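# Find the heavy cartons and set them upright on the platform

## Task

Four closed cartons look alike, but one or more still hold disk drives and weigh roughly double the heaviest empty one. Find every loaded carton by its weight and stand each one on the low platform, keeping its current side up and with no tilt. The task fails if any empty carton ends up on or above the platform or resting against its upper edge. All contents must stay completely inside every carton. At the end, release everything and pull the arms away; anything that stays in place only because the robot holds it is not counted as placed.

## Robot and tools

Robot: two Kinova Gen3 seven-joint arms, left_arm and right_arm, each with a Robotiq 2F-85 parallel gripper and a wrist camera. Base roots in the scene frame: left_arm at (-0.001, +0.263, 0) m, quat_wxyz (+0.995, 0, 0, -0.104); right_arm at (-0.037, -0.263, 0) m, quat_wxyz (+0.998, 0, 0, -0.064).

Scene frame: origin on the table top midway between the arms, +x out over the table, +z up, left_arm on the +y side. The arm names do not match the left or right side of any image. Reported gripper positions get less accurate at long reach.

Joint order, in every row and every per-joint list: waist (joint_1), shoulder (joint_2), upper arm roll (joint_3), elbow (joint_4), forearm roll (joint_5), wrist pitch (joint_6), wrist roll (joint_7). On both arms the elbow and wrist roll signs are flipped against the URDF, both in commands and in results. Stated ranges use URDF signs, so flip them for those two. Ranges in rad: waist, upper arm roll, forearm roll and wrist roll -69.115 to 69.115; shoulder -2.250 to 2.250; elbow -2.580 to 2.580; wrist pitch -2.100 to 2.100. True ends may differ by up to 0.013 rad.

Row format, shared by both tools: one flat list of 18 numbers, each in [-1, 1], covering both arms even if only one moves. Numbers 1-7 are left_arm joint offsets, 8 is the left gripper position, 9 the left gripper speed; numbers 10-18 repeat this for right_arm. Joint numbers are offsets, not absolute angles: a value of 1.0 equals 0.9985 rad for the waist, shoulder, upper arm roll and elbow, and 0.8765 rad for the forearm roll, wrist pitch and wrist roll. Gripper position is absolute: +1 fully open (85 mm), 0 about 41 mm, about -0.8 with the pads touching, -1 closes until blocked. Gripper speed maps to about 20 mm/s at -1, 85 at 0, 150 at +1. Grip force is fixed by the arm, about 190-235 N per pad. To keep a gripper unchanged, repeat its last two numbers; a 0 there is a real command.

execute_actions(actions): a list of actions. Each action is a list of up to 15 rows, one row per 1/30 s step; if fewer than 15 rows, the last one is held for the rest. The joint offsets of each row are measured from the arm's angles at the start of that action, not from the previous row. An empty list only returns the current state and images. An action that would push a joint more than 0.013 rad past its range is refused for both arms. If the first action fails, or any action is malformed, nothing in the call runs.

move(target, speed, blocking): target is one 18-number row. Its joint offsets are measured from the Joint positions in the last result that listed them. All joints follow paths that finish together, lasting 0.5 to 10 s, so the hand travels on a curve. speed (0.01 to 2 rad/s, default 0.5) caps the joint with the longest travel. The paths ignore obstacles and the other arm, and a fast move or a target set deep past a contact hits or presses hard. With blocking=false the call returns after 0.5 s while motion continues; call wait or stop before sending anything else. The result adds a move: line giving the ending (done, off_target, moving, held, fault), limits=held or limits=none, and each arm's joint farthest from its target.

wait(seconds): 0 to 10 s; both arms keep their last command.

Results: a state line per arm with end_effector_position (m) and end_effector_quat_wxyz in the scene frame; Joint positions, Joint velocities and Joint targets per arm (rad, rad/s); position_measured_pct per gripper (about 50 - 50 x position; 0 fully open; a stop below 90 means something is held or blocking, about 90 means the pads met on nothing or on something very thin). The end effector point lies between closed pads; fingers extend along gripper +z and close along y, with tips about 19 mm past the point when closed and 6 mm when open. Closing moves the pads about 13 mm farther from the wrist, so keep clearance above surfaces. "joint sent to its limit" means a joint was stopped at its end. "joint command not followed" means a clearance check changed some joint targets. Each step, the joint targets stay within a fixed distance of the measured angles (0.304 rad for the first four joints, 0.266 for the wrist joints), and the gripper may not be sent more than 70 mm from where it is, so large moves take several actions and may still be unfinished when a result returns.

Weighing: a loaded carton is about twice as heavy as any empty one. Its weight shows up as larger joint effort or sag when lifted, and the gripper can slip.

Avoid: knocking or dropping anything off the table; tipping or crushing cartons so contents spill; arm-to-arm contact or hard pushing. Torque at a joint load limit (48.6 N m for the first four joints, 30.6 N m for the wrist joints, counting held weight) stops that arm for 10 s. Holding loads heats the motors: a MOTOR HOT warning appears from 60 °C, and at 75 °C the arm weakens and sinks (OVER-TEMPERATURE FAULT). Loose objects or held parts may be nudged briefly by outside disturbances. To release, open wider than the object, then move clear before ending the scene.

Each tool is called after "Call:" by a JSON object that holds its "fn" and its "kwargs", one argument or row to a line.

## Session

Call:
{"fn": "execute_actions", "kwargs": {
  "actions": []
}}

Scene clock: 0.00 s.
left_arm: end_effector_position=(+0.3599, +0.4494, +0.2233) position_measured_pct=0.0 end_effector_quat_wxyz=(+0.459, +0.399, +0.612, -0.506) | right_arm: end_effector_position=(+0.2061, -0.6412, +0.1987) position_measured_pct=0.0 end_effector_quat_wxyz=(-0.002, +0.478, +0.878, +0.000)
Joint names: [waist, shoulder, upper arm roll, elbow, forearm roll, wrist pitch, wrist roll]
Joint positions: left_arm=[-1.547  1.177  0.579 -1.338  0.514  1.81   0.52 ] | right_arm=[ 0.816  0.435 -0.001 -1.656  0.002  1.054 -1.515]
Joint velocities: left_arm=[-0.001 -0.    -0.     0.001  0.002 -0.     0.   ] | right_arm=[-0.    -0.001  0.     0.001  0.     0.002  0.   ]
Joint targets: left_arm=[-1.547 1.177 0.579 -1.338 0.514 1.810 0.520] | right_arm=[0.816 0.435 -0.001 -1.656 0.002 1.054 -1.515]
camera_calibration (this result's frames):
cam_left_wrist: T_world_to_cam=[[0.953631, 0.141872, -0.265445, -0.344846], [0.273987, -0.0441527, 0.960719, -0.230038], [0.124579, -0.9889, -0.0809764, 0.56605], [0, 0, 0, 1]] pos_world=[0.321365, 0.598534, 0.175301]

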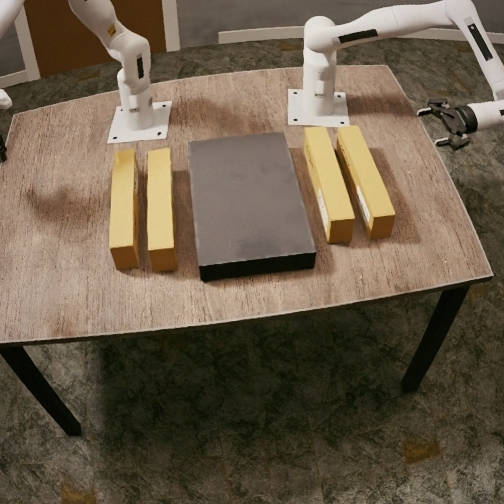

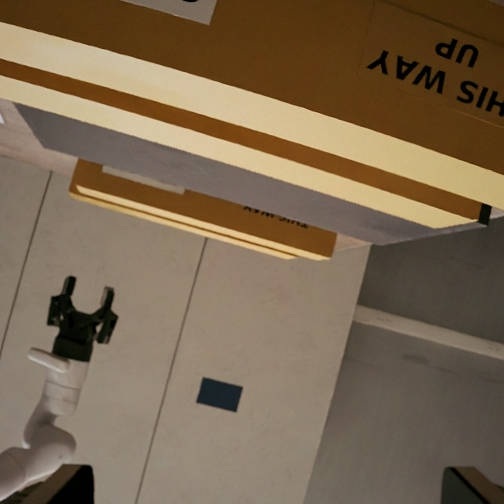

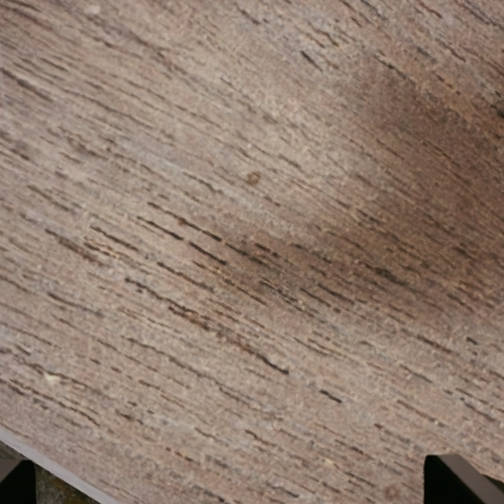

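Call:
{"fn": "move", "kwargs": {
  "target": [0.5,-0.813,-0.58,-0.4,-0.586,-1,0.5,0.8,0,-0.6,0,0,-0.1,0,-0.1,0,0.8,0],
  "speed": 0.8
}}

Call:
{"fn": "move", "kwargs": {
  "target": [0.959,0,0,-0.322,0,-0.247,0.566,0.8,0,-0.56,-0.008,0,-0.194,0,-0.23,0.185,0.8,0],
  "speed": 0.8
}}

Scene clock: 7.73 s.
left_arm: end_effector_position=(+0.3207, +0.5847, +0.2089) position_measured_pct=9.9 end_effector_quat_wxyz=(-0.006, +0.747, +0.663, +0.053) | right_arm: end_effector_position=(+0.3575, -0.4314, +0.1724) position_measured_pct=9.9 end_effector_quat_wxyz=(-0.008, +0.198, +0.980, +0.000)
Joint names: [waist, shoulder, upper arm roll, elbow, forearm roll, wrist pitch, wrist roll]
Joint positions: left_arm=[-1.048  0.365  0.    -1.737  0.001  0.933  0.959] | right_arm=[ 0.217  0.435 -0.001 -1.756  0.002  0.967 -1.515]
Joint velocities: left_arm=[ 0.003 -0.001 -0.     0.001 -0.    -0.     0.001] | right_arm=[-0.001 -0.    -0.    -0.001 -0.001 -0.001 -0.001]
Joint targets: left_arm=[-1.047 0.365 0.000 -1.737 0.001 0.933 0.959] | right_arm=[0.217 0.435 -0.001 -1.756 0.002 0.967 -1.515]
move: done; limits=none; left_arm: farthest joint: the waist, 0.000 radians from its target (0.499 radians at the start); right_arm: farthest joint: the waist, 0.000 radians from its target (0.599 radians at the start)
camera_calibration (this result's frames):
cam_left_wrist: T_world_to_cam=[[0.993614, -0.107899, 0.0329909, -0.259609], [-0.103847, -0.988873, -0.106517, 0.697003], [0.0441169, 0.102411, -0.993763, 0.281915], [0, 0, 0, 1]] pos_world=[0.317896, 0.632365, 0.362965]
cam_right_wrist: T_world_to_cam=[[0.389528, 0.920482, 0.0313358, 0.248816], [0.9209, -0.38979, 0.00250992, -0.442769], [0.0145247, 0.0278795, -0.999506, 0.319188], [0, 0, 0, 1]] pos_world=[0.306189, -0.410516, 0.312345]

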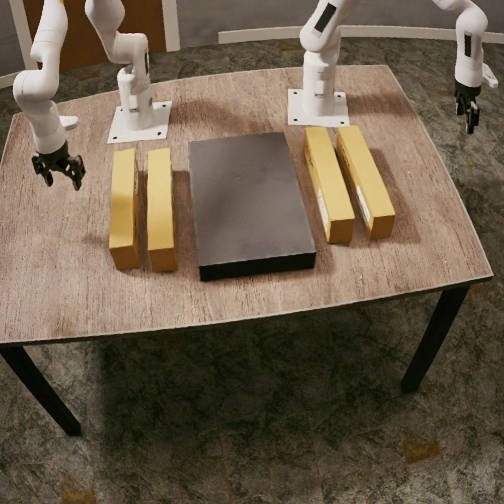

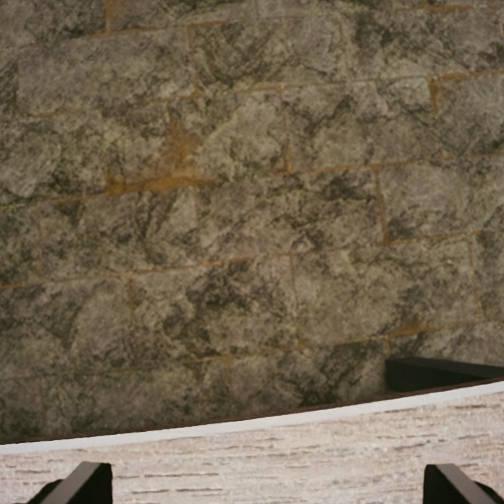

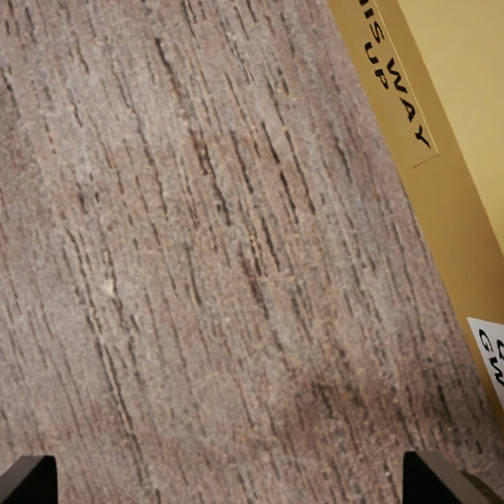

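Scene clock: 9.67 s.
left_arm: end_effector_position=(+0.3506, +0.1966, +0.1297) position_measured_pct=9.9 end_effector_quat_wxyz=(+0.000, +1.000, -0.001, +0.000) | right_arm: end_effector_position=(+0.3512, -0.2042, +0.1296) position_measured_pct=9.9 end_effector_quat_wxyz=(-0.000, +0.001, +1.000, -0.001)
Joint names: [waist, shoulder, upper arm roll, elbow, forearm roll, wrist pitch, wrist roll]
Joint positions: left_arm=[-0.09   0.365  0.    -2.059  0.001  0.717  1.455] | right_arm=[-0.342  0.427 -0.001 -1.95   0.002  0.765 -1.352]
Joint velocities: left_arm=[ 0.002 -0.001 -0.     0.001  0.001  0.    -0.   ] | right_arm=[-0.001  0.     0.     0.002 -0.001 -0.     0.002]
Joint targets: left_arm=[-0.090 0.365 0.000 -2.059 0.001 0.717 1.455] | right_arm=[-0.342 0.427 -0.001 -1.950 0.002 0.765 -1.352]
move: done; limits=none; left_arm: farthest joint: the waist, 0.000 radians from its target (0.957 radians at the start); right_arm: farthest joint: the waist, 0.000 radians from its target (0.559 radians at the start)
camera_calibration (this result's frames):
cam_left_wrist: T_world_to_cam=[[0.00946202, -0.999545, -0.0286335, 0.19981], [-0.999722, -0.00883804, -0.0218405, 0.41834], [0.0215775, 0.0288323, -0.999351, 0.264729], [0, 0, 0, 1]] pos_world=[0.410621, 0.195784, 0.279415]
cam_right_wrist: T_world_to_cam=[[0.00253201, 0.999469, 0.0324775, 0.195391], [0.999823, -0.0031353, 0.018538, -0.299179], [0.0186299, 0.0324249, -0.999301, 0.269697], [0, 0, 0, 1]] pos_world=[0.293607, -0.20497, 0.268709]

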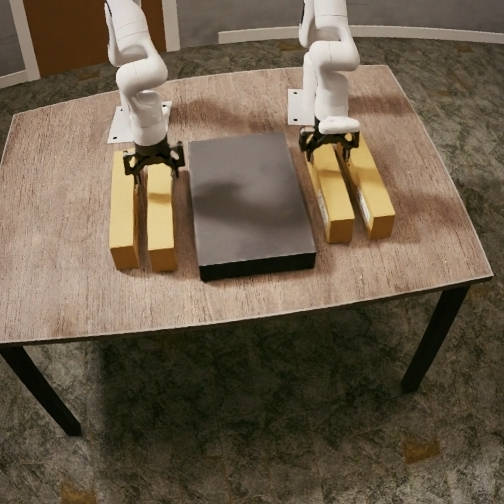

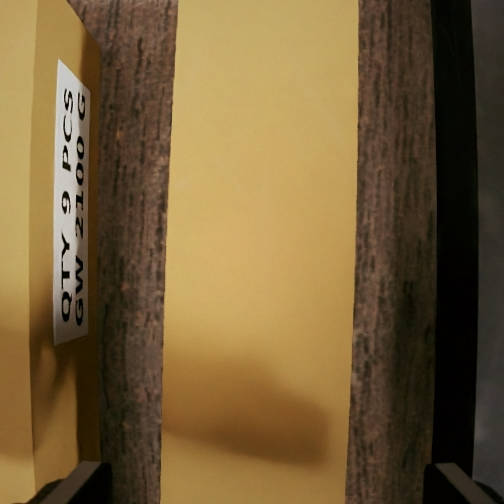

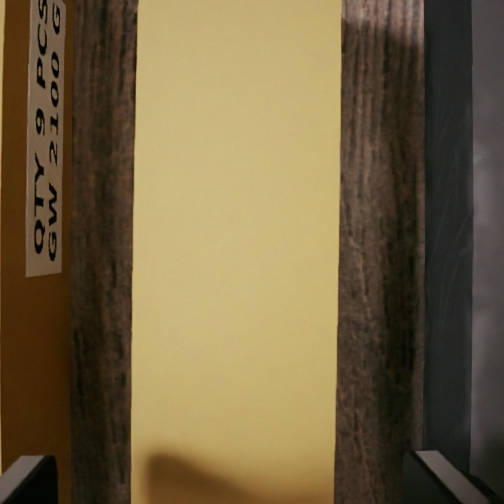

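Call:
{"fn": "move", "kwargs": {
  "target": [-0.012,0.184,0,-0.081,0,-0.301,0.045,0.8,0,0,0.166,0,-0.076,0,-0.278,0.01,0.8,0],
  "speed": 0.25
}}

Call:
{"fn": "move", "kwargs": {
  "target": [0,0,0,0,0,0,0,-1,-0.5,0,0,0,0,0,0,0,-1,-0.5]
}}

Call:
{"fn": "move", "kwargs": {
  "target": [0,-0.06,0,0.02,0,0.09,0,-1,-0.5,0,-0.055,0,0.02,0,0.085,0,-1,-0.5],
  "speed": 0.15
}}

Scene clock: 15.90 s.
left_arm: end_effector_position=(+0.3514, +0.2009, +0.0499) position_measured_pct=9.9 end_effector_quat_wxyz=(+0.000, +1.000, -0.014, +0.000) | right_arm: end_effector_position=(+0.3520, -0.2038, +0.0502) position_measured_pct=9.9 end_effector_quat_wxyz=(+0.001, +0.005, +1.000, -0.000)
Joint names: [waist, shoulder, upper arm roll, elbow, forearm roll, wrist pitch, wrist roll]
Joint positions: left_arm=[-0.102  0.549  0.    -2.14   0.001  0.453  1.494] | right_arm=[-0.342  0.593 -0.001 -2.026  0.002  0.522 -1.344]
Joint velocities: left_arm=[ 0.     0.001  0.     0.     0.001 -0.001 -0.001] | right_arm=[-0.001  0.002 -0.    -0.001  0.001 -0.001  0.001]
Joint targets: left_arm=[-0.102 0.549 0.000 -2.140 0.001 0.453 1.494] | right_arm=[-0.342 0.593 -0.001 -2.026 0.002 0.522 -1.344]
move: done; limits=none; left_arm: farthest joint: the waist, 0.000 radians from its target (0.012 radians at the start); right_arm: farthest joint: the waist, 0.000 radians from its target (0.000 radians at the start)
camera_calibration (this result's frames):
cam_left_wrist: T_world_to_cam=[[-0.0179318, -0.999424, -0.0288028, 0.211376], [-0.9996, 0.0185508, -0.0213701, 0.411803], [0.0218921, 0.028408, -0.999357, 0.184834], [0, 0, 0, 1]] pos_world=[0.411382, 0.198364, 0.199604]
cam_right_wrist: T_world_to_cam=[[0.0109687, 0.999374, 0.0336211, 0.194546], [0.99972, -0.0116649, 0.0205827, -0.30032], [0.020962, 0.0333859, -0.999223, 0.189686], [0, 0, 0, 1]] pos_world=[0.294125, -0.204261, 0.189179]

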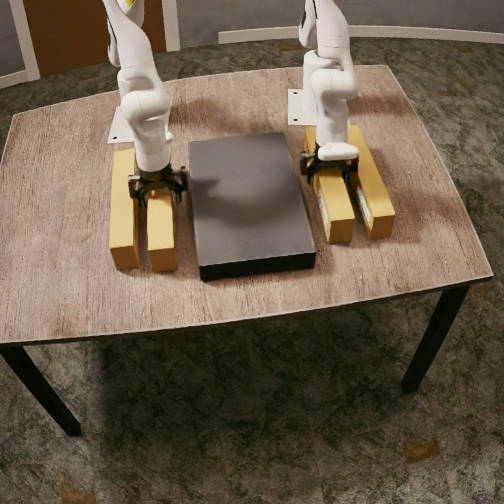

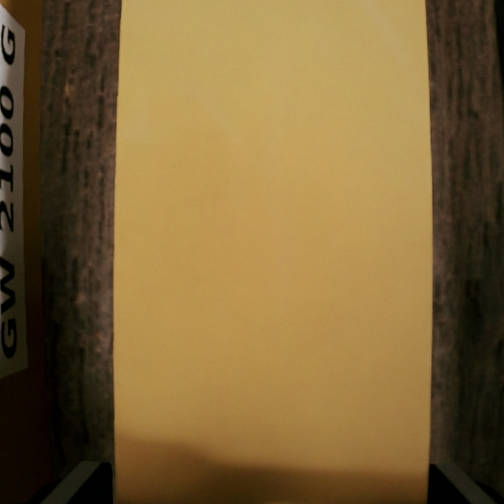

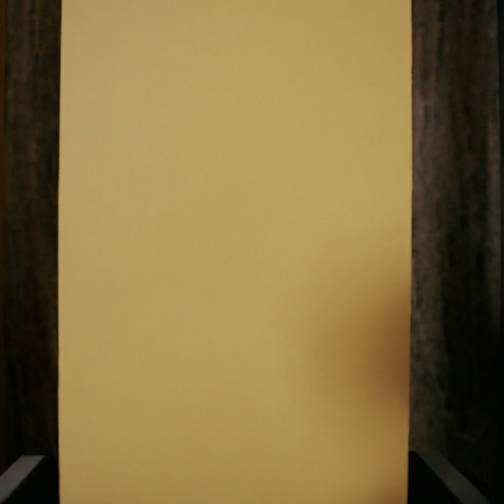

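Scene clock: 16.73 s.
left_arm: end_effector_position=(+0.3514, +0.2009, +0.0504) position_measured_pct=35.7 end_effector_quat_wxyz=(+0.000, +1.000, -0.014, +0.000) | right_arm: end_effector_position=(+0.3521, -0.2035, +0.0508) position_measured_pct=35.7 end_effector_quat_wxyz=(+0.001, +0.005, +1.000, +0.000)
Joint names: [waist, shoulder, upper arm roll, elbow, forearm roll, wrist pitch, wrist roll]
Joint positions: left_arm=[-0.102  0.547  0.    -2.14   0.     0.454  1.494] | right_arm=[-0.342  0.591 -0.002 -2.026  0.002  0.522 -1.343]
Joint velocities: left_arm=[-0.  0. -0.  0.  0. -0.  0.] | right_arm=[-0.    -0.     0.     0.    -0.001 -0.001  0.001]
Joint targets: left_arm=[-0.102 0.549 0.000 -2.140 0.001 0.453 1.494] | right_arm=[-0.342 0.593 -0.001 -2.026 0.002 0.522 -1.344]
move: done; limits=none; left_arm: farthest joint: the shoulder, 0.002 radians from its target (0.000 radians at the start); right_arm: farthest joint: the shoulder, 0.002 radians from its target (0.000 radians at the start)
camera_calibration (this result's frames):
cam_left_wrist: T_world_to_cam=[[-0.017946, -0.999425, -0.0287795, 0.211393], [-0.999586, 0.0185812, -0.021957, 0.411891], [0.0224792, 0.0283736, -0.999345, 0.185161], [0, 0, 0, 1]] pos_world=[0.411352, 0.198364, 0.200167]
cam_right_wrist: T_world_to_cam=[[0.011097, 0.999357, 0.0340999, 0.194142], [0.999705, -0.0118252, 0.0212296, -0.300445], [0.0216192, 0.0338543, -0.999193, 0.190135], [0, 0, 0, 1]] pos_world=[0.294091, -0.204007, 0.189739]

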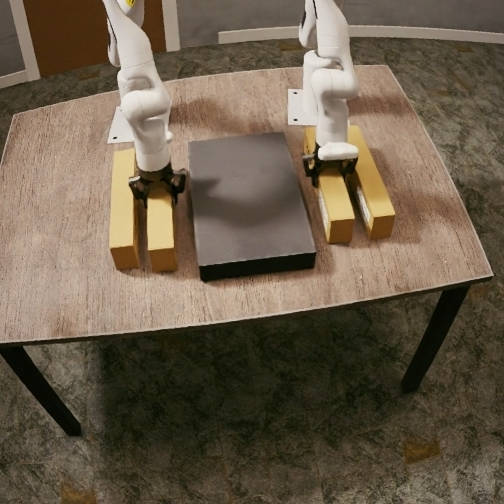

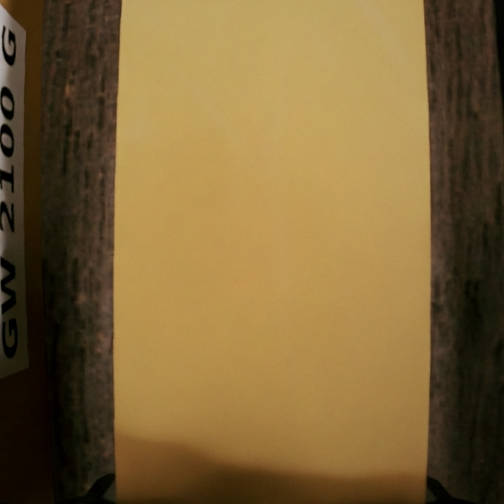

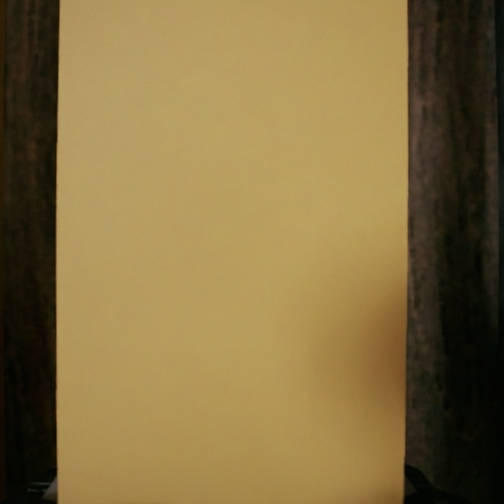

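Scene clock: 17.63 s.
left_arm: end_effector_position=(+0.3518, +0.2008, +0.0746) position_measured_pct=35.7 end_effector_quat_wxyz=(+0.000, +1.000, -0.014, +0.001) | right_arm: end_effector_position=(+0.3498, -0.2040, +0.0728) position_measured_pct=35.7 end_effector_quat_wxyz=(-0.003, +0.005, +1.000, -0.001)
Joint names: [waist, shoulder, upper arm roll, elbow, forearm roll, wrist pitch, wrist roll]
Joint positions: left_arm=[-0.102  0.488  0.    -2.12   0.     0.533  1.494] | right_arm=[-0.342  0.542 -0.002 -2.008  0.002  0.597 -1.343]
Joint velocities: left_arm=[ 0.    -0.002  0.    -0.001 -0.001  0.     0.   ] | right_arm=[ 0.    -0.001  0.     0.001 -0.001 -0.    -0.001]
Joint targets: left_arm=[-0.102 0.487 0.000 -2.120 0.000 0.533 1.494] | right_arm=[-0.342 0.536 -0.002 -2.006 0.002 0.597 -1.343]
move: done; limits=none; left_arm: farthest joint: the shoulder, 0.001 radians from its target (0.060 radians at the start); right_arm: farthest joint: the shoulder, 0.006 radians from its target (0.055 radians at the start)
camera_calibration (this result's frames):
cam_left_wrist: T_world_to_cam=[[-0.0179533, -0.999426, -0.0287154, 0.212049], [-0.999576, 0.0185993, -0.0223885, 0.41279], [0.0229098, 0.0283013, -0.999337, 0.209189], [0, 0, 0, 1]] pos_world=[0.41163, 0.198329, 0.224381]
cam_right_wrist: T_world_to_cam=[[0.0113363, 0.999422, 0.0320504, 0.194006], [0.999847, -0.0117554, 0.0129182, -0.298052], [0.0132875, 0.0318991, -0.999403, 0.214731], [0, 0, 0, 1]] pos_world=[0.292954, -0.204247, 0.212235]

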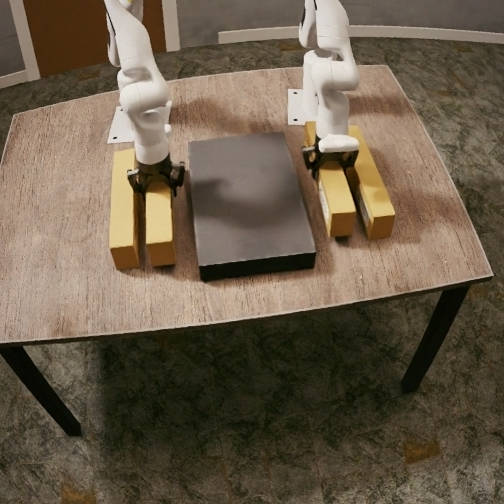

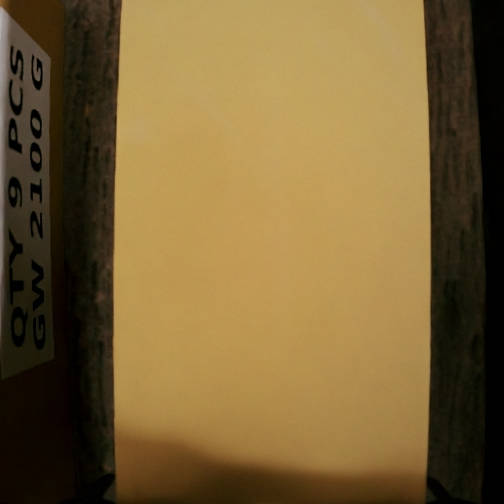

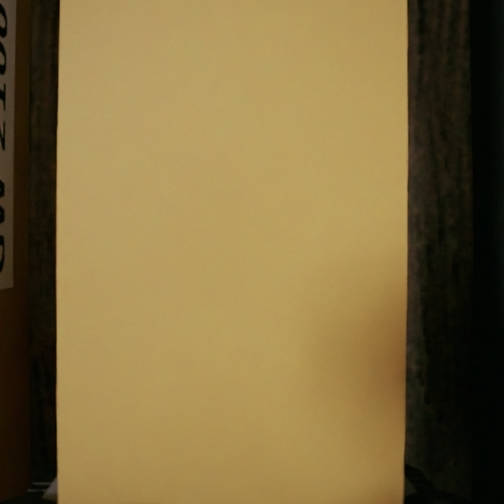

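Call:
{"fn": "move", "kwargs": {
  "target": [0,0.059,0,-0.02,0,-0.09,0,-1,-0.5,0,0.045,0,-0.016,0,-0.085,0,-1,-0.5],
  "speed": 0.12
}}

Call:
{"fn": "move", "kwargs": {
  "target": [0,0,0,0,0,0,0,0.8,0,0,0,0,0,0,0,0,0.8,0]
}}

Call:
{"fn": "move", "kwargs": {
  "target": [0,-0.182,0,0.081,0,0.301,0,0.8,0,0,-0.164,0,0.076,0,0.278,0,0.8,0]
}}

Call:
{"fn": "move", "kwargs": {
  "target": [-0.265,0,0,0,0,0,0.27,0.8,0,0.235,0,0,0,0,0,-0.27,0.8,0]
}}

Scene clock: 26.47 s.
left_arm: end_effector_position=(+0.3514, +0.2009, +0.0506) position_measured_pct=35.7 end_effector_quat_wxyz=(+0.000, +1.000, -0.014, +0.001) | right_arm: end_effector_position=(+0.3518, -0.2035, +0.0510) position_measured_pct=35.7 end_effector_quat_wxyz=(+0.001, +0.005, +1.000, +0.000)
Joint names: [waist, shoulder, upper arm roll, elbow, forearm roll, wrist pitch, wrist roll]
Joint positions: left_arm=[-0.102  0.547  0.    -2.14   0.     0.454  1.494] | right_arm=[-0.342  0.591 -0.002 -2.026  0.002  0.523 -1.343]
Joint velocities: left_arm=[ 0.     0.005  0.     0.002 -0.    -0.     0.   ] | right_arm=[ 0.    -0.     0.    -0.     0.    -0.002  0.002]
Joint targets: left_arm=[-0.102 0.547 0.000 -2.140 0.000 0.454 1.494] | right_arm=[-0.342 0.587 -0.002 -2.024 0.002 0.523 -1.343]
move: done; limits=none; left_arm: farthest joint: the waist, 0.000 radians from its target (0.000 radians at the start); right_arm: farthest joint: the shoulder, 0.004 radians from its target (0.045 radians at the start)
camera_calibration (this result's frames):
cam_left_wrist: T_world_to_cam=[[-0.0179279, -0.999426, -0.0287503, 0.211392], [-0.999577, 0.0185739, -0.0223638, 0.411945], [0.022885, 0.0283372, -0.999336, 0.185207], [0, 0, 0, 1]] pos_world=[0.411322, 0.198371, 0.200374]
cam_right_wrist: T_world_to_cam=[[0.0110163, 0.99936, 0.0340344, 0.194187], [0.999716, -0.011727, 0.0207521, -0.300093], [0.0211379, 0.0337962, -0.999205, 0.190456], [0, 0, 0, 1]] pos_world=[0.293842, -0.204019, 0.189923]

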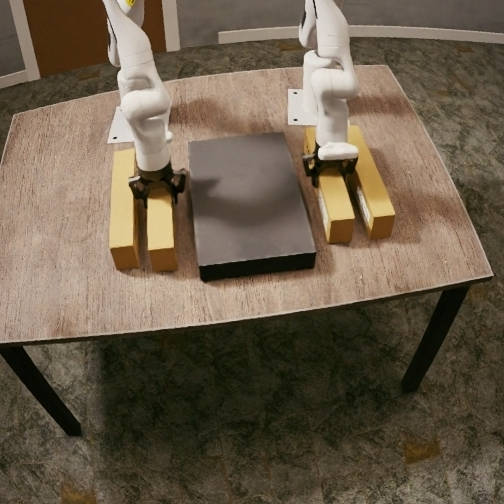

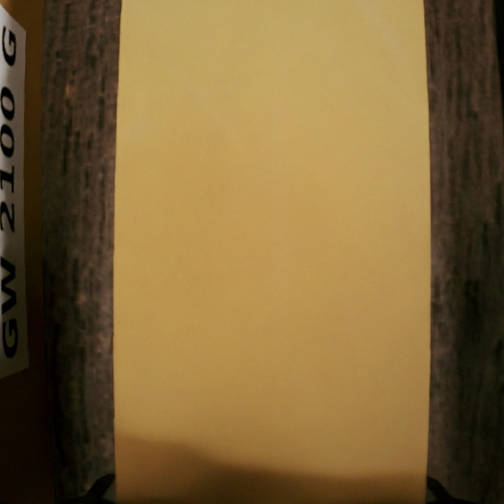

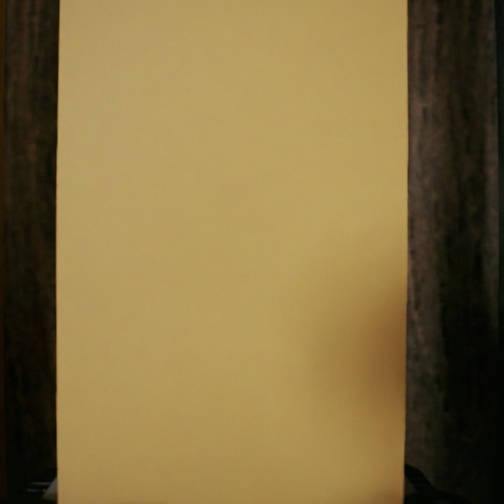

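Scene clock: 27.13 s.
left_arm: end_effector_position=(+0.3514, +0.2009, +0.0506) position_measured_pct=9.9 end_effector_quat_wxyz=(+0.000, +1.000, -0.014, +0.001) | right_arm: end_effector_position=(+0.3518, -0.2035, +0.0510) position_measured_pct=9.9 end_effector_quat_wxyz=(+0.001, +0.005, +1.000, +0.000)
Joint names: [waist, shoulder, upper arm roll, elbow, forearm roll, wrist pitch, wrist roll]
Joint positions: left_arm=[-0.102  0.547  0.    -2.14   0.     0.454  1.494] | right_arm=[-0.342  0.591 -0.002 -2.026  0.002  0.523 -1.343]
Joint velocities: left_arm=[-0.    -0.     0.     0.001 -0.    -0.     0.   ] | right_arm=[ 0.001 -0.     0.     0.001 -0.001  0.     0.001]
Joint targets: left_arm=[-0.102 0.547 0.000 -2.140 0.000 0.454 1.494] | right_arm=[-0.342 0.591 -0.002 -2.026 0.002 0.523 -1.343]
move: done; limits=none; left_arm: farthest joint: the waist, 0.000 radians from its target (0.000 radians at the start); right_arm: farthest joint: the waist, 0.000 radians from its target (0.000 radians at the start)
camera_calibration (this result's frames):
cam_left_wrist: T_world_to_cam=[[-0.0179276, -0.999426, -0.0287496, 0.211392], [-0.999577, 0.0185739, -0.0223709, 0.411948], [0.0228921, 0.0283364, -0.999336, 0.185206], [0, 0, 0, 1]] pos_world=[0.411324, 0.198371, 0.200376]
cam_right_wrist: T_world_to_cam=[[0.0110164, 0.99936, 0.0340343, 0.194187], [0.999716, -0.0117271, 0.0207525, -0.300094], [0.0211384, 0.033796, -0.999205, 0.190455], [0, 0, 0, 1]] pos_world=[0.293844, -0.204019, 0.189922]

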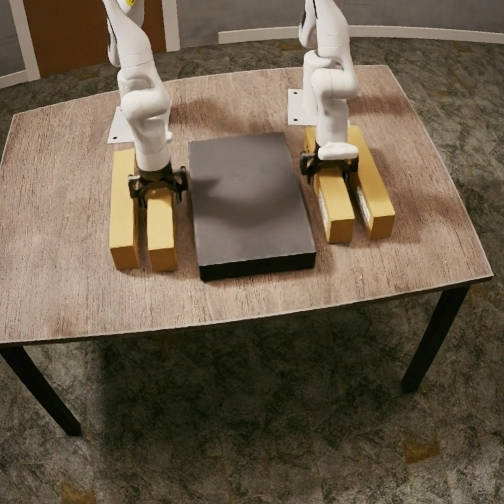

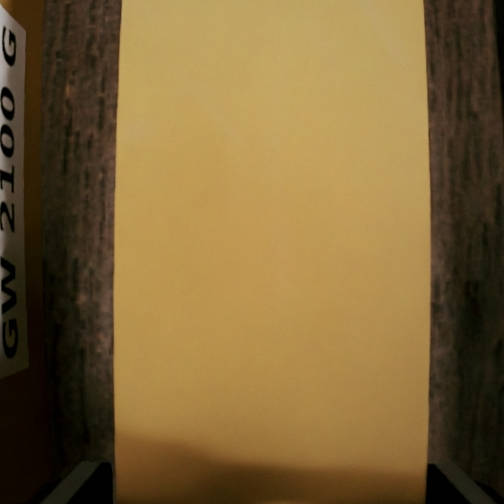

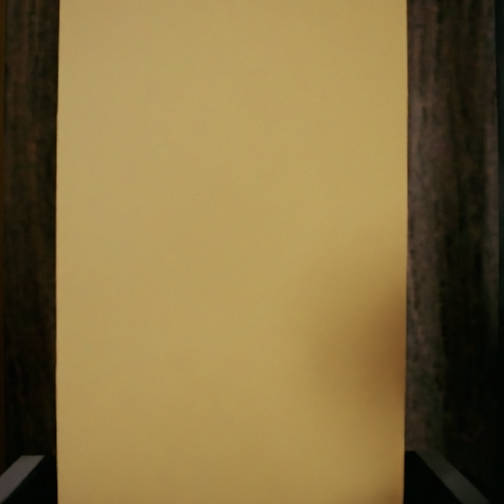

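Scene clock: 28.20 s.
left_arm: end_effector_position=(+0.3510, +0.2009, +0.1297) position_measured_pct=9.9 end_effector_quat_wxyz=(+0.000, +1.000, -0.014, -0.000) | right_arm: end_effector_position=(+0.3505, -0.2040, +0.1296) position_measured_pct=9.9 end_effector_quat_wxyz=(-0.001, +0.005, +1.000, -0.001)
Joint names: [waist, shoulder, upper arm roll, elbow, forearm roll, wrist pitch, wrist roll]
Joint positions: left_arm=[-0.102  0.365  0.    -2.059  0.     0.718  1.494] | right_arm=[-0.342  0.427 -0.002 -1.95   0.002  0.767 -1.343]
Joint velocities: left_arm=[ 0.    -0.004  0.    -0.001  0.    -0.     0.   ] | right_arm=[ 0.001 -0.002  0.     0.001  0.001  0.001 -0.   ]
Joint targets: left_arm=[-0.102 0.365 0.000 -2.059 0.000 0.718 1.494] | right_arm=[-0.342 0.427 -0.002 -1.950 0.002 0.767 -1.343]
move: done; limits=none; left_arm: farthest joint: the waist, 0.000 radians from its target (0.000 radians at the start); right_arm: farthest joint: the waist, 0.000 radians from its target (0.000 radians at the start)
camera_calibration (this result's frames):
cam_left_wrist: T_world_to_cam=[[-0.0180504, -0.999423, -0.0287889, 0.213719], [-0.999608, 0.0186551, -0.0208754, 0.413096], [0.0214004, 0.0284008, -0.999368, 0.264736], [0, 0, 0, 1]] pos_world=[0.411126, 0.19837, 0.279345]
cam_right_wrist: T_world_to_cam=[[0.0113269, 0.999409, 0.0324574, 0.192095], [0.999789, -0.0118762, 0.0167815, -0.30002], [0.017157, 0.0322605, -0.999332, 0.270142], [0, 0, 0, 1]] pos_world=[0.293146, -0.20426, 0.268762]

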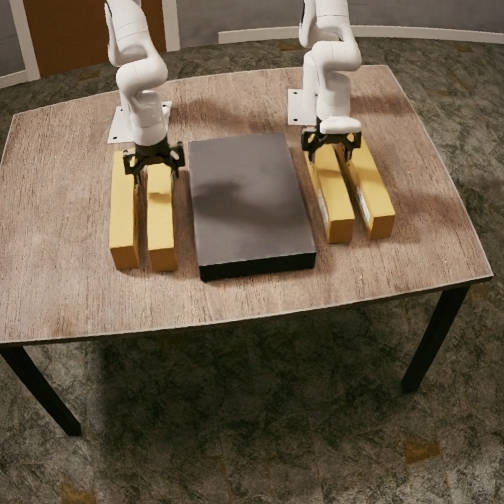

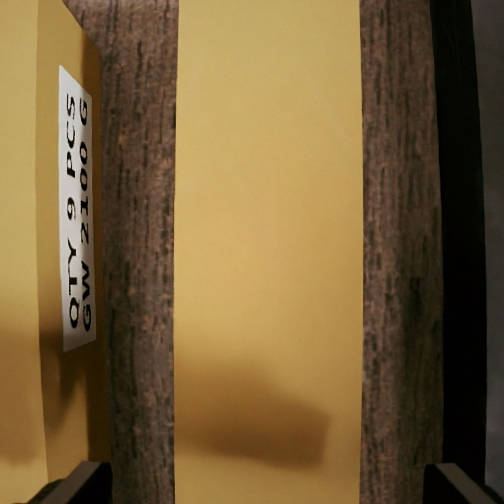

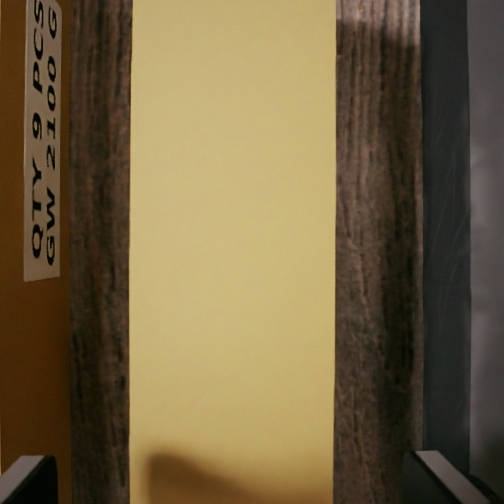

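Scene clock: 29.33 s.
left_arm: end_effector_position=(+0.3551, +0.2951, +0.1297) position_measured_pct=9.9 end_effector_quat_wxyz=(+0.000, +1.000, -0.001, -0.000) | right_arm: end_effector_position=(+0.3536, -0.2956, +0.1296) position_measured_pct=9.9 end_effector_quat_wxyz=(-0.001, +0.004, +1.000, -0.000)
Joint names: [waist, shoulder, upper arm roll, elbow, forearm roll, wrist pitch, wrist roll]
Joint positions: left_arm=[-0.367  0.365  0.    -2.059  0.     0.718  1.731] | right_arm=[-0.108  0.427 -0.002 -1.95   0.002  0.767 -1.58 ]
Joint velocities: left_arm=[-0.002  0.001  0.    -0.     0.     0.     0.   ] | right_arm=[ 0.002 -0.    -0.     0.001 -0.     0.001 -0.   ]
Joint targets: left_arm=[-0.367 0.365 0.000 -2.059 0.000 0.718 1.731] | right_arm=[-0.108 0.427 -0.002 -1.950 0.002 0.767 -1.580]
move: done; limits=none; left_arm: farthest joint: the waist, 0.000 radians from its target (0.264 radians at the start); right_arm: farthest joint: the waist, 0.000 radians from its target (0.235 radians at the start)
camera_calibration (this result's frames):
cam_left_wrist: T_world_to_cam=[[0.00958769, -0.999541, -0.0287235, 0.298131], [-0.99974, -0.00898731, -0.0209587, 0.423666], [0.0206909, 0.028917, -0.999368, 0.262072], [0, 0, 0, 1]] pos_world=[0.415274, 0.294223, 0.279349]
cam_right_wrist: T_world_to_cam=[[0.00909457, 0.999415, 0.0329644, 0.28434], [0.999817, -0.00964378, 0.0165401, -0.303573], [0.0168484, 0.0328079, -0.99932, 0.273314], [0, 0, 0, 1]] pos_world=[0.296326, -0.296068, 0.268776]

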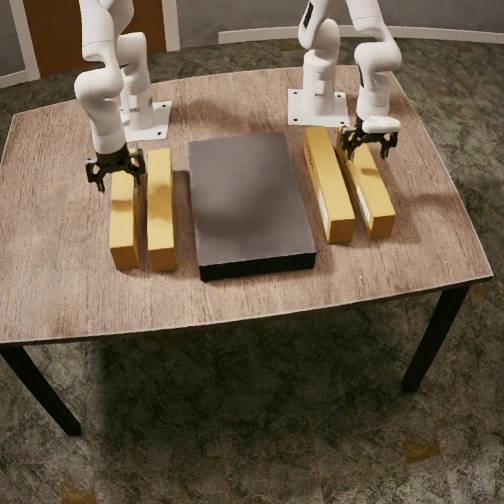

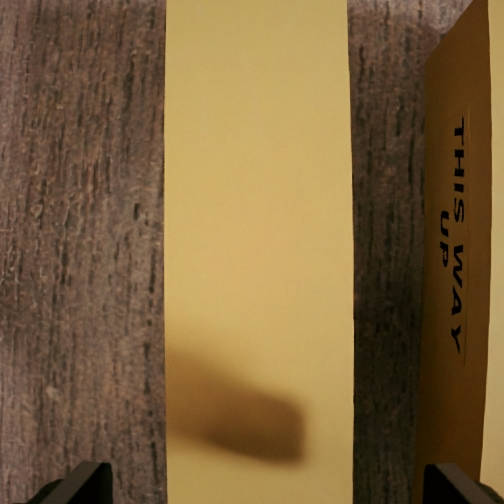

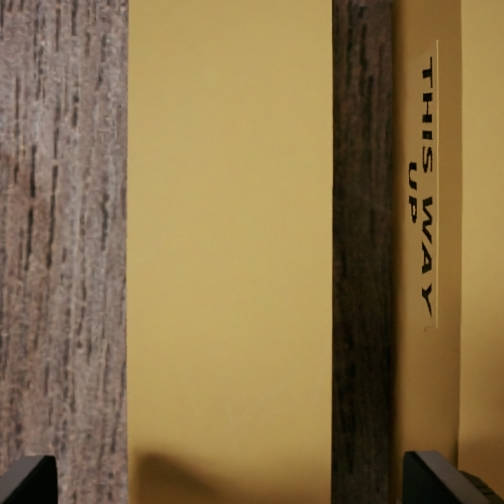

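Call:
{"fn": "move", "kwargs": {
  "target": [-0.006,0.184,0,-0.081,0,-0.301,0,0.8,0,0,0.166,0,-0.076,0,-0.278,0,0.8,0],
  "speed": 0.25
}}

Call:
{"fn": "move", "kwargs": {
  "target": [0,0,0,0,0,0,0,-1,-0.5,0,0,0,0,0,0,0,-1,-0.5]
}}

Call:
{"fn": "move", "kwargs": {
  "target": [0,-0.06,0,0.02,0,0.09,0,-1,-0.5,0,-0.055,0,0.02,0,0.085,0,-1,-0.5],
  "speed": 0.15
}}

Scene clock: 36.33 s.
left_arm: end_effector_position=(+0.3549, +0.2972, +0.0499) position_measured_pct=9.9 end_effector_quat_wxyz=(+0.000, +1.000, +0.002, -0.000) | right_arm: end_effector_position=(+0.3545, -0.2954, +0.0502) position_measured_pct=9.9 end_effector_quat_wxyz=(-0.000, +0.004, +1.000, -0.000)
Joint names: [waist, shoulder, upper arm roll, elbow, forearm roll, wrist pitch, wrist roll]
Joint positions: left_arm=[-0.373  0.549  0.    -2.14   0.     0.454  1.731] | right_arm=[-0.108  0.593 -0.002 -2.026  0.002  0.523 -1.58 ]
Joint velocities: left_arm=[ 0.     0.004  0.     0.001  0.    -0.    -0.   ] | right_arm=[ 0.001  0.002 -0.001 -0.    -0.    -0.002  0.   ]
Joint targets: left_arm=[-0.373 0.549 0.000 -2.140 0.000 0.454 1.731] | right_arm=[-0.108 0.593 -0.002 -2.026 0.002 0.523 -1.580]
move: done; limits=none; left_arm: farthest joint: the waist, 0.000 radians from its target (0.006 radians at the start); right_arm: farthest joint: the waist, 0.000 radians from its target (0.000 radians at the start)
camera_calibration (this result's frames):
cam_left_wrist: T_world_to_cam=[[0.0156271, -0.999465, -0.028743, 0.295829], [-0.999678, -0.0150423, -0.0204512, 0.423522], [0.0200079, 0.0290533, -0.999378, 0.182499], [0, 0, 0, 1]] pos_world=[0.415111, 0.29674, 0.19955]
cam_right_wrist: T_world_to_cam=[[0.00884226, 0.999397, 0.033587, 0.286832], [0.999779, -0.00947699, 0.0187861, -0.303172], [0.019093, 0.0334135, -0.999259, 0.193341], [0, 0, 0, 1]] pos_world=[0.296877, -0.295993, 0.18926]

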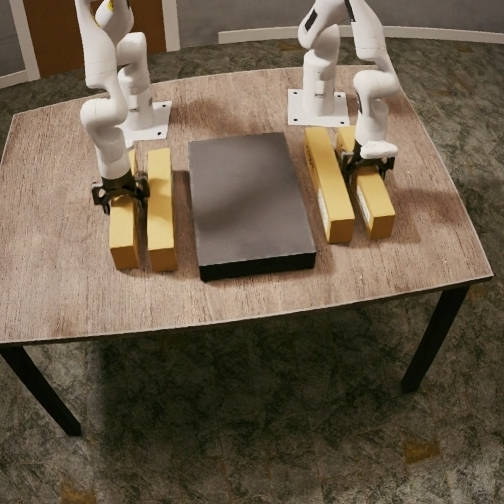

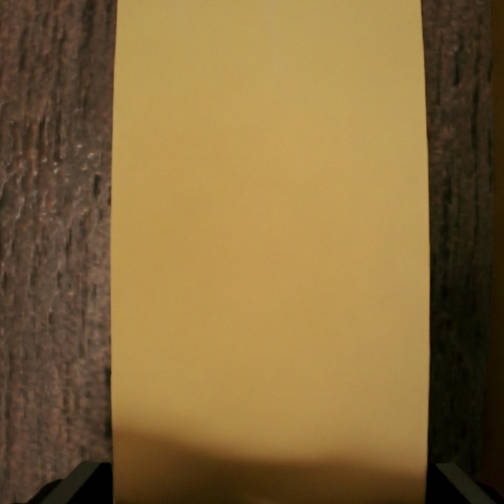

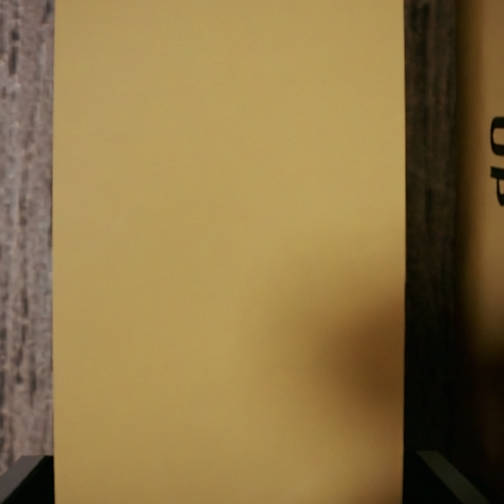

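Scene clock: 37.17 s.
left_arm: end_effector_position=(+0.3549, +0.2973, +0.0504) position_measured_pct=35.7 end_effector_quat_wxyz=(+0.000, +1.000, +0.003, -0.000) | right_arm: end_effector_position=(+0.3546, -0.2955, +0.0508) position_measured_pct=36.1 end_effector_quat_wxyz=(+0.000, +0.004, +1.000, -0.000)
Joint names: [waist, shoulder, upper arm roll, elbow, forearm roll, wrist pitch, wrist roll]
Joint positions: left_arm=[-0.373  0.547 -0.    -2.14   0.     0.455  1.73 ] | right_arm=[-0.108  0.591 -0.002 -2.026  0.002  0.524 -1.58 ]
Joint velocities: left_arm=[-0.    -0.002  0.    -0.001  0.    -0.     0.   ] | right_arm=[ 0.    -0.     0.    -0.002 -0.001  0.    -0.002]
Joint targets: left_arm=[-0.373 0.549 0.000 -2.140 0.000 0.454 1.731] | right_arm=[-0.108 0.593 -0.002 -2.026 0.002 0.523 -1.580]
move: done; limits=none; left_arm: farthest joint: the shoulder, 0.002 radians from its target (0.000 radians at the start); right_arm: farthest joint: the shoulder, 0.002 radians from its target (0.000 radians at the start)
camera_calibration (this result's frames):
cam_left_wrist: T_world_to_cam=[[0.0161816, -0.999451, -0.0289209, 0.295746], [-0.999658, -0.0155771, -0.021006, 0.42374], [0.020544, 0.0292509, -0.999361, 0.182756], [0, 0, 0, 1]] pos_world=[0.415055, 0.296838, 0.200093]
cam_right_wrist: T_world_to_cam=[[0.00899878, 0.999398, 0.0335045, 0.286833], [0.999764, -0.00965489, 0.0194728, -0.303353], [0.0197846, 0.0333213, -0.999249, 0.193642], [0, 0, 0, 1]] pos_world=[0.296869, -0.296042, 0.189794]

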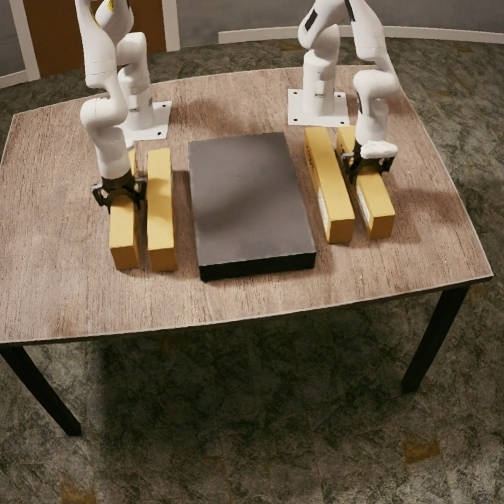

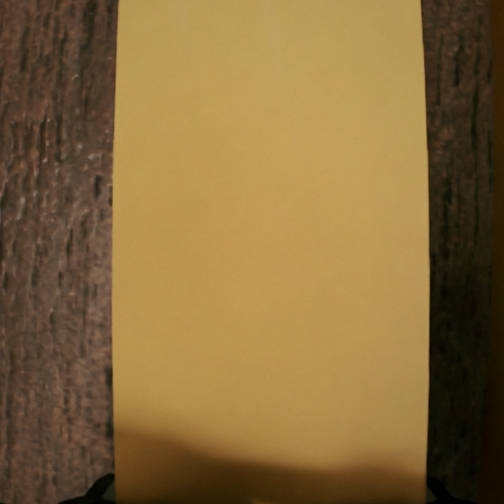

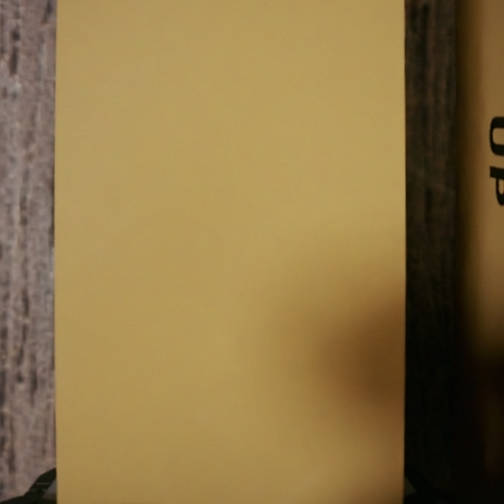

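Scene clock: 38.03 s.
left_arm: end_effector_position=(+0.3516, +0.2968, +0.0711) position_measured_pct=35.7 end_effector_quat_wxyz=(+0.001, +1.000, +0.003, -0.006) | right_arm: end_effector_position=(+0.3546, -0.2956, +0.0751) position_measured_pct=36.1 end_effector_quat_wxyz=(-0.000, +0.004, +1.000, -0.000)
Joint names: [waist, shoulder, upper arm roll, elbow, forearm roll, wrist pitch, wrist roll]
Joint positions: left_arm=[-0.373  0.496 -0.    -2.124  0.001  0.533  1.73 ] | right_arm=[-0.108  0.537 -0.002 -2.007  0.002  0.598 -1.58 ]
Joint velocities: left_arm=[ 0.    -0.002 -0.    -0.     0.002  0.     0.   ] | right_arm=[ 0.001 -0.003 -0.     0.001 -0.     0.002  0.001]
Joint targets: left_arm=[-0.373 0.487 -0.000 -2.120 0.000 0.534 1.730] | right_arm=[-0.108 0.536 -0.002 -2.006 0.002 0.598 -1.580]
move: done; limits=none; left_arm: farthest joint: the shoulder, 0.009 radians from its target (0.060 radians at the start); right_arm: farthest joint: the shoulder, 0.001 radians from its target (0.055 radians at the start)
camera_calibration (this result's frames):
cam_left_wrist: T_world_to_cam=[[0.0160171, -0.999498, -0.0273395, 0.295858], [-0.999824, -0.0157436, -0.0101908, 0.420161], [0.00975531, 0.0274979, -0.999574, 0.207807], [0, 0, 0, 1]] pos_world=[0.413321, 0.29661, 0.220089]
cam_right_wrist: T_world_to_cam=[[0.00906777, 0.999404, 0.0333212, 0.286064], [0.999786, -0.0096806, 0.0182764, -0.30379], [0.0185881, 0.0331484, -0.999278, 0.21831], [0, 0, 0, 1]] pos_world=[0.297073, -0.296071, 0.214172]

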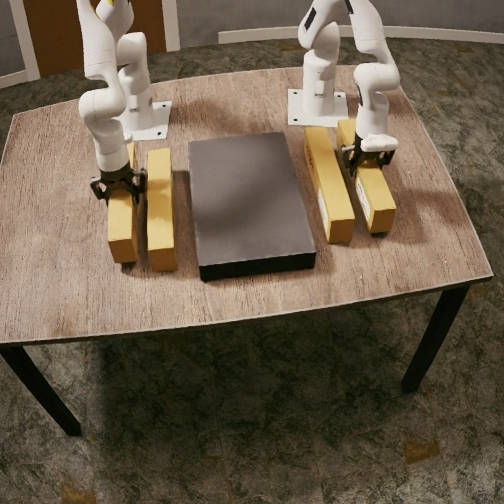

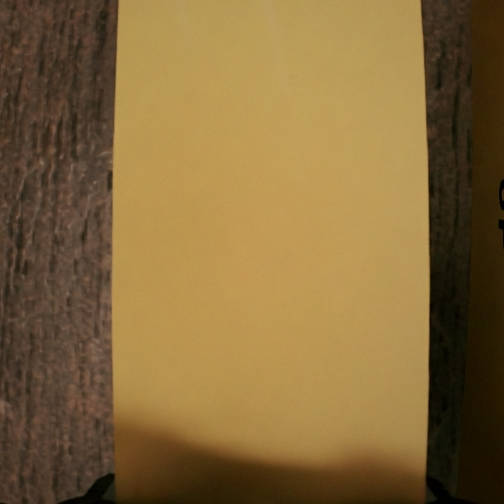

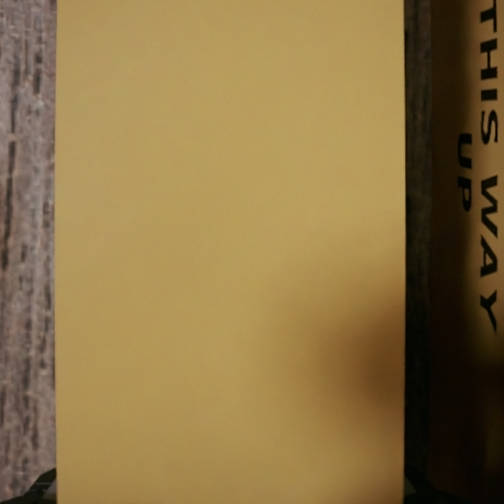

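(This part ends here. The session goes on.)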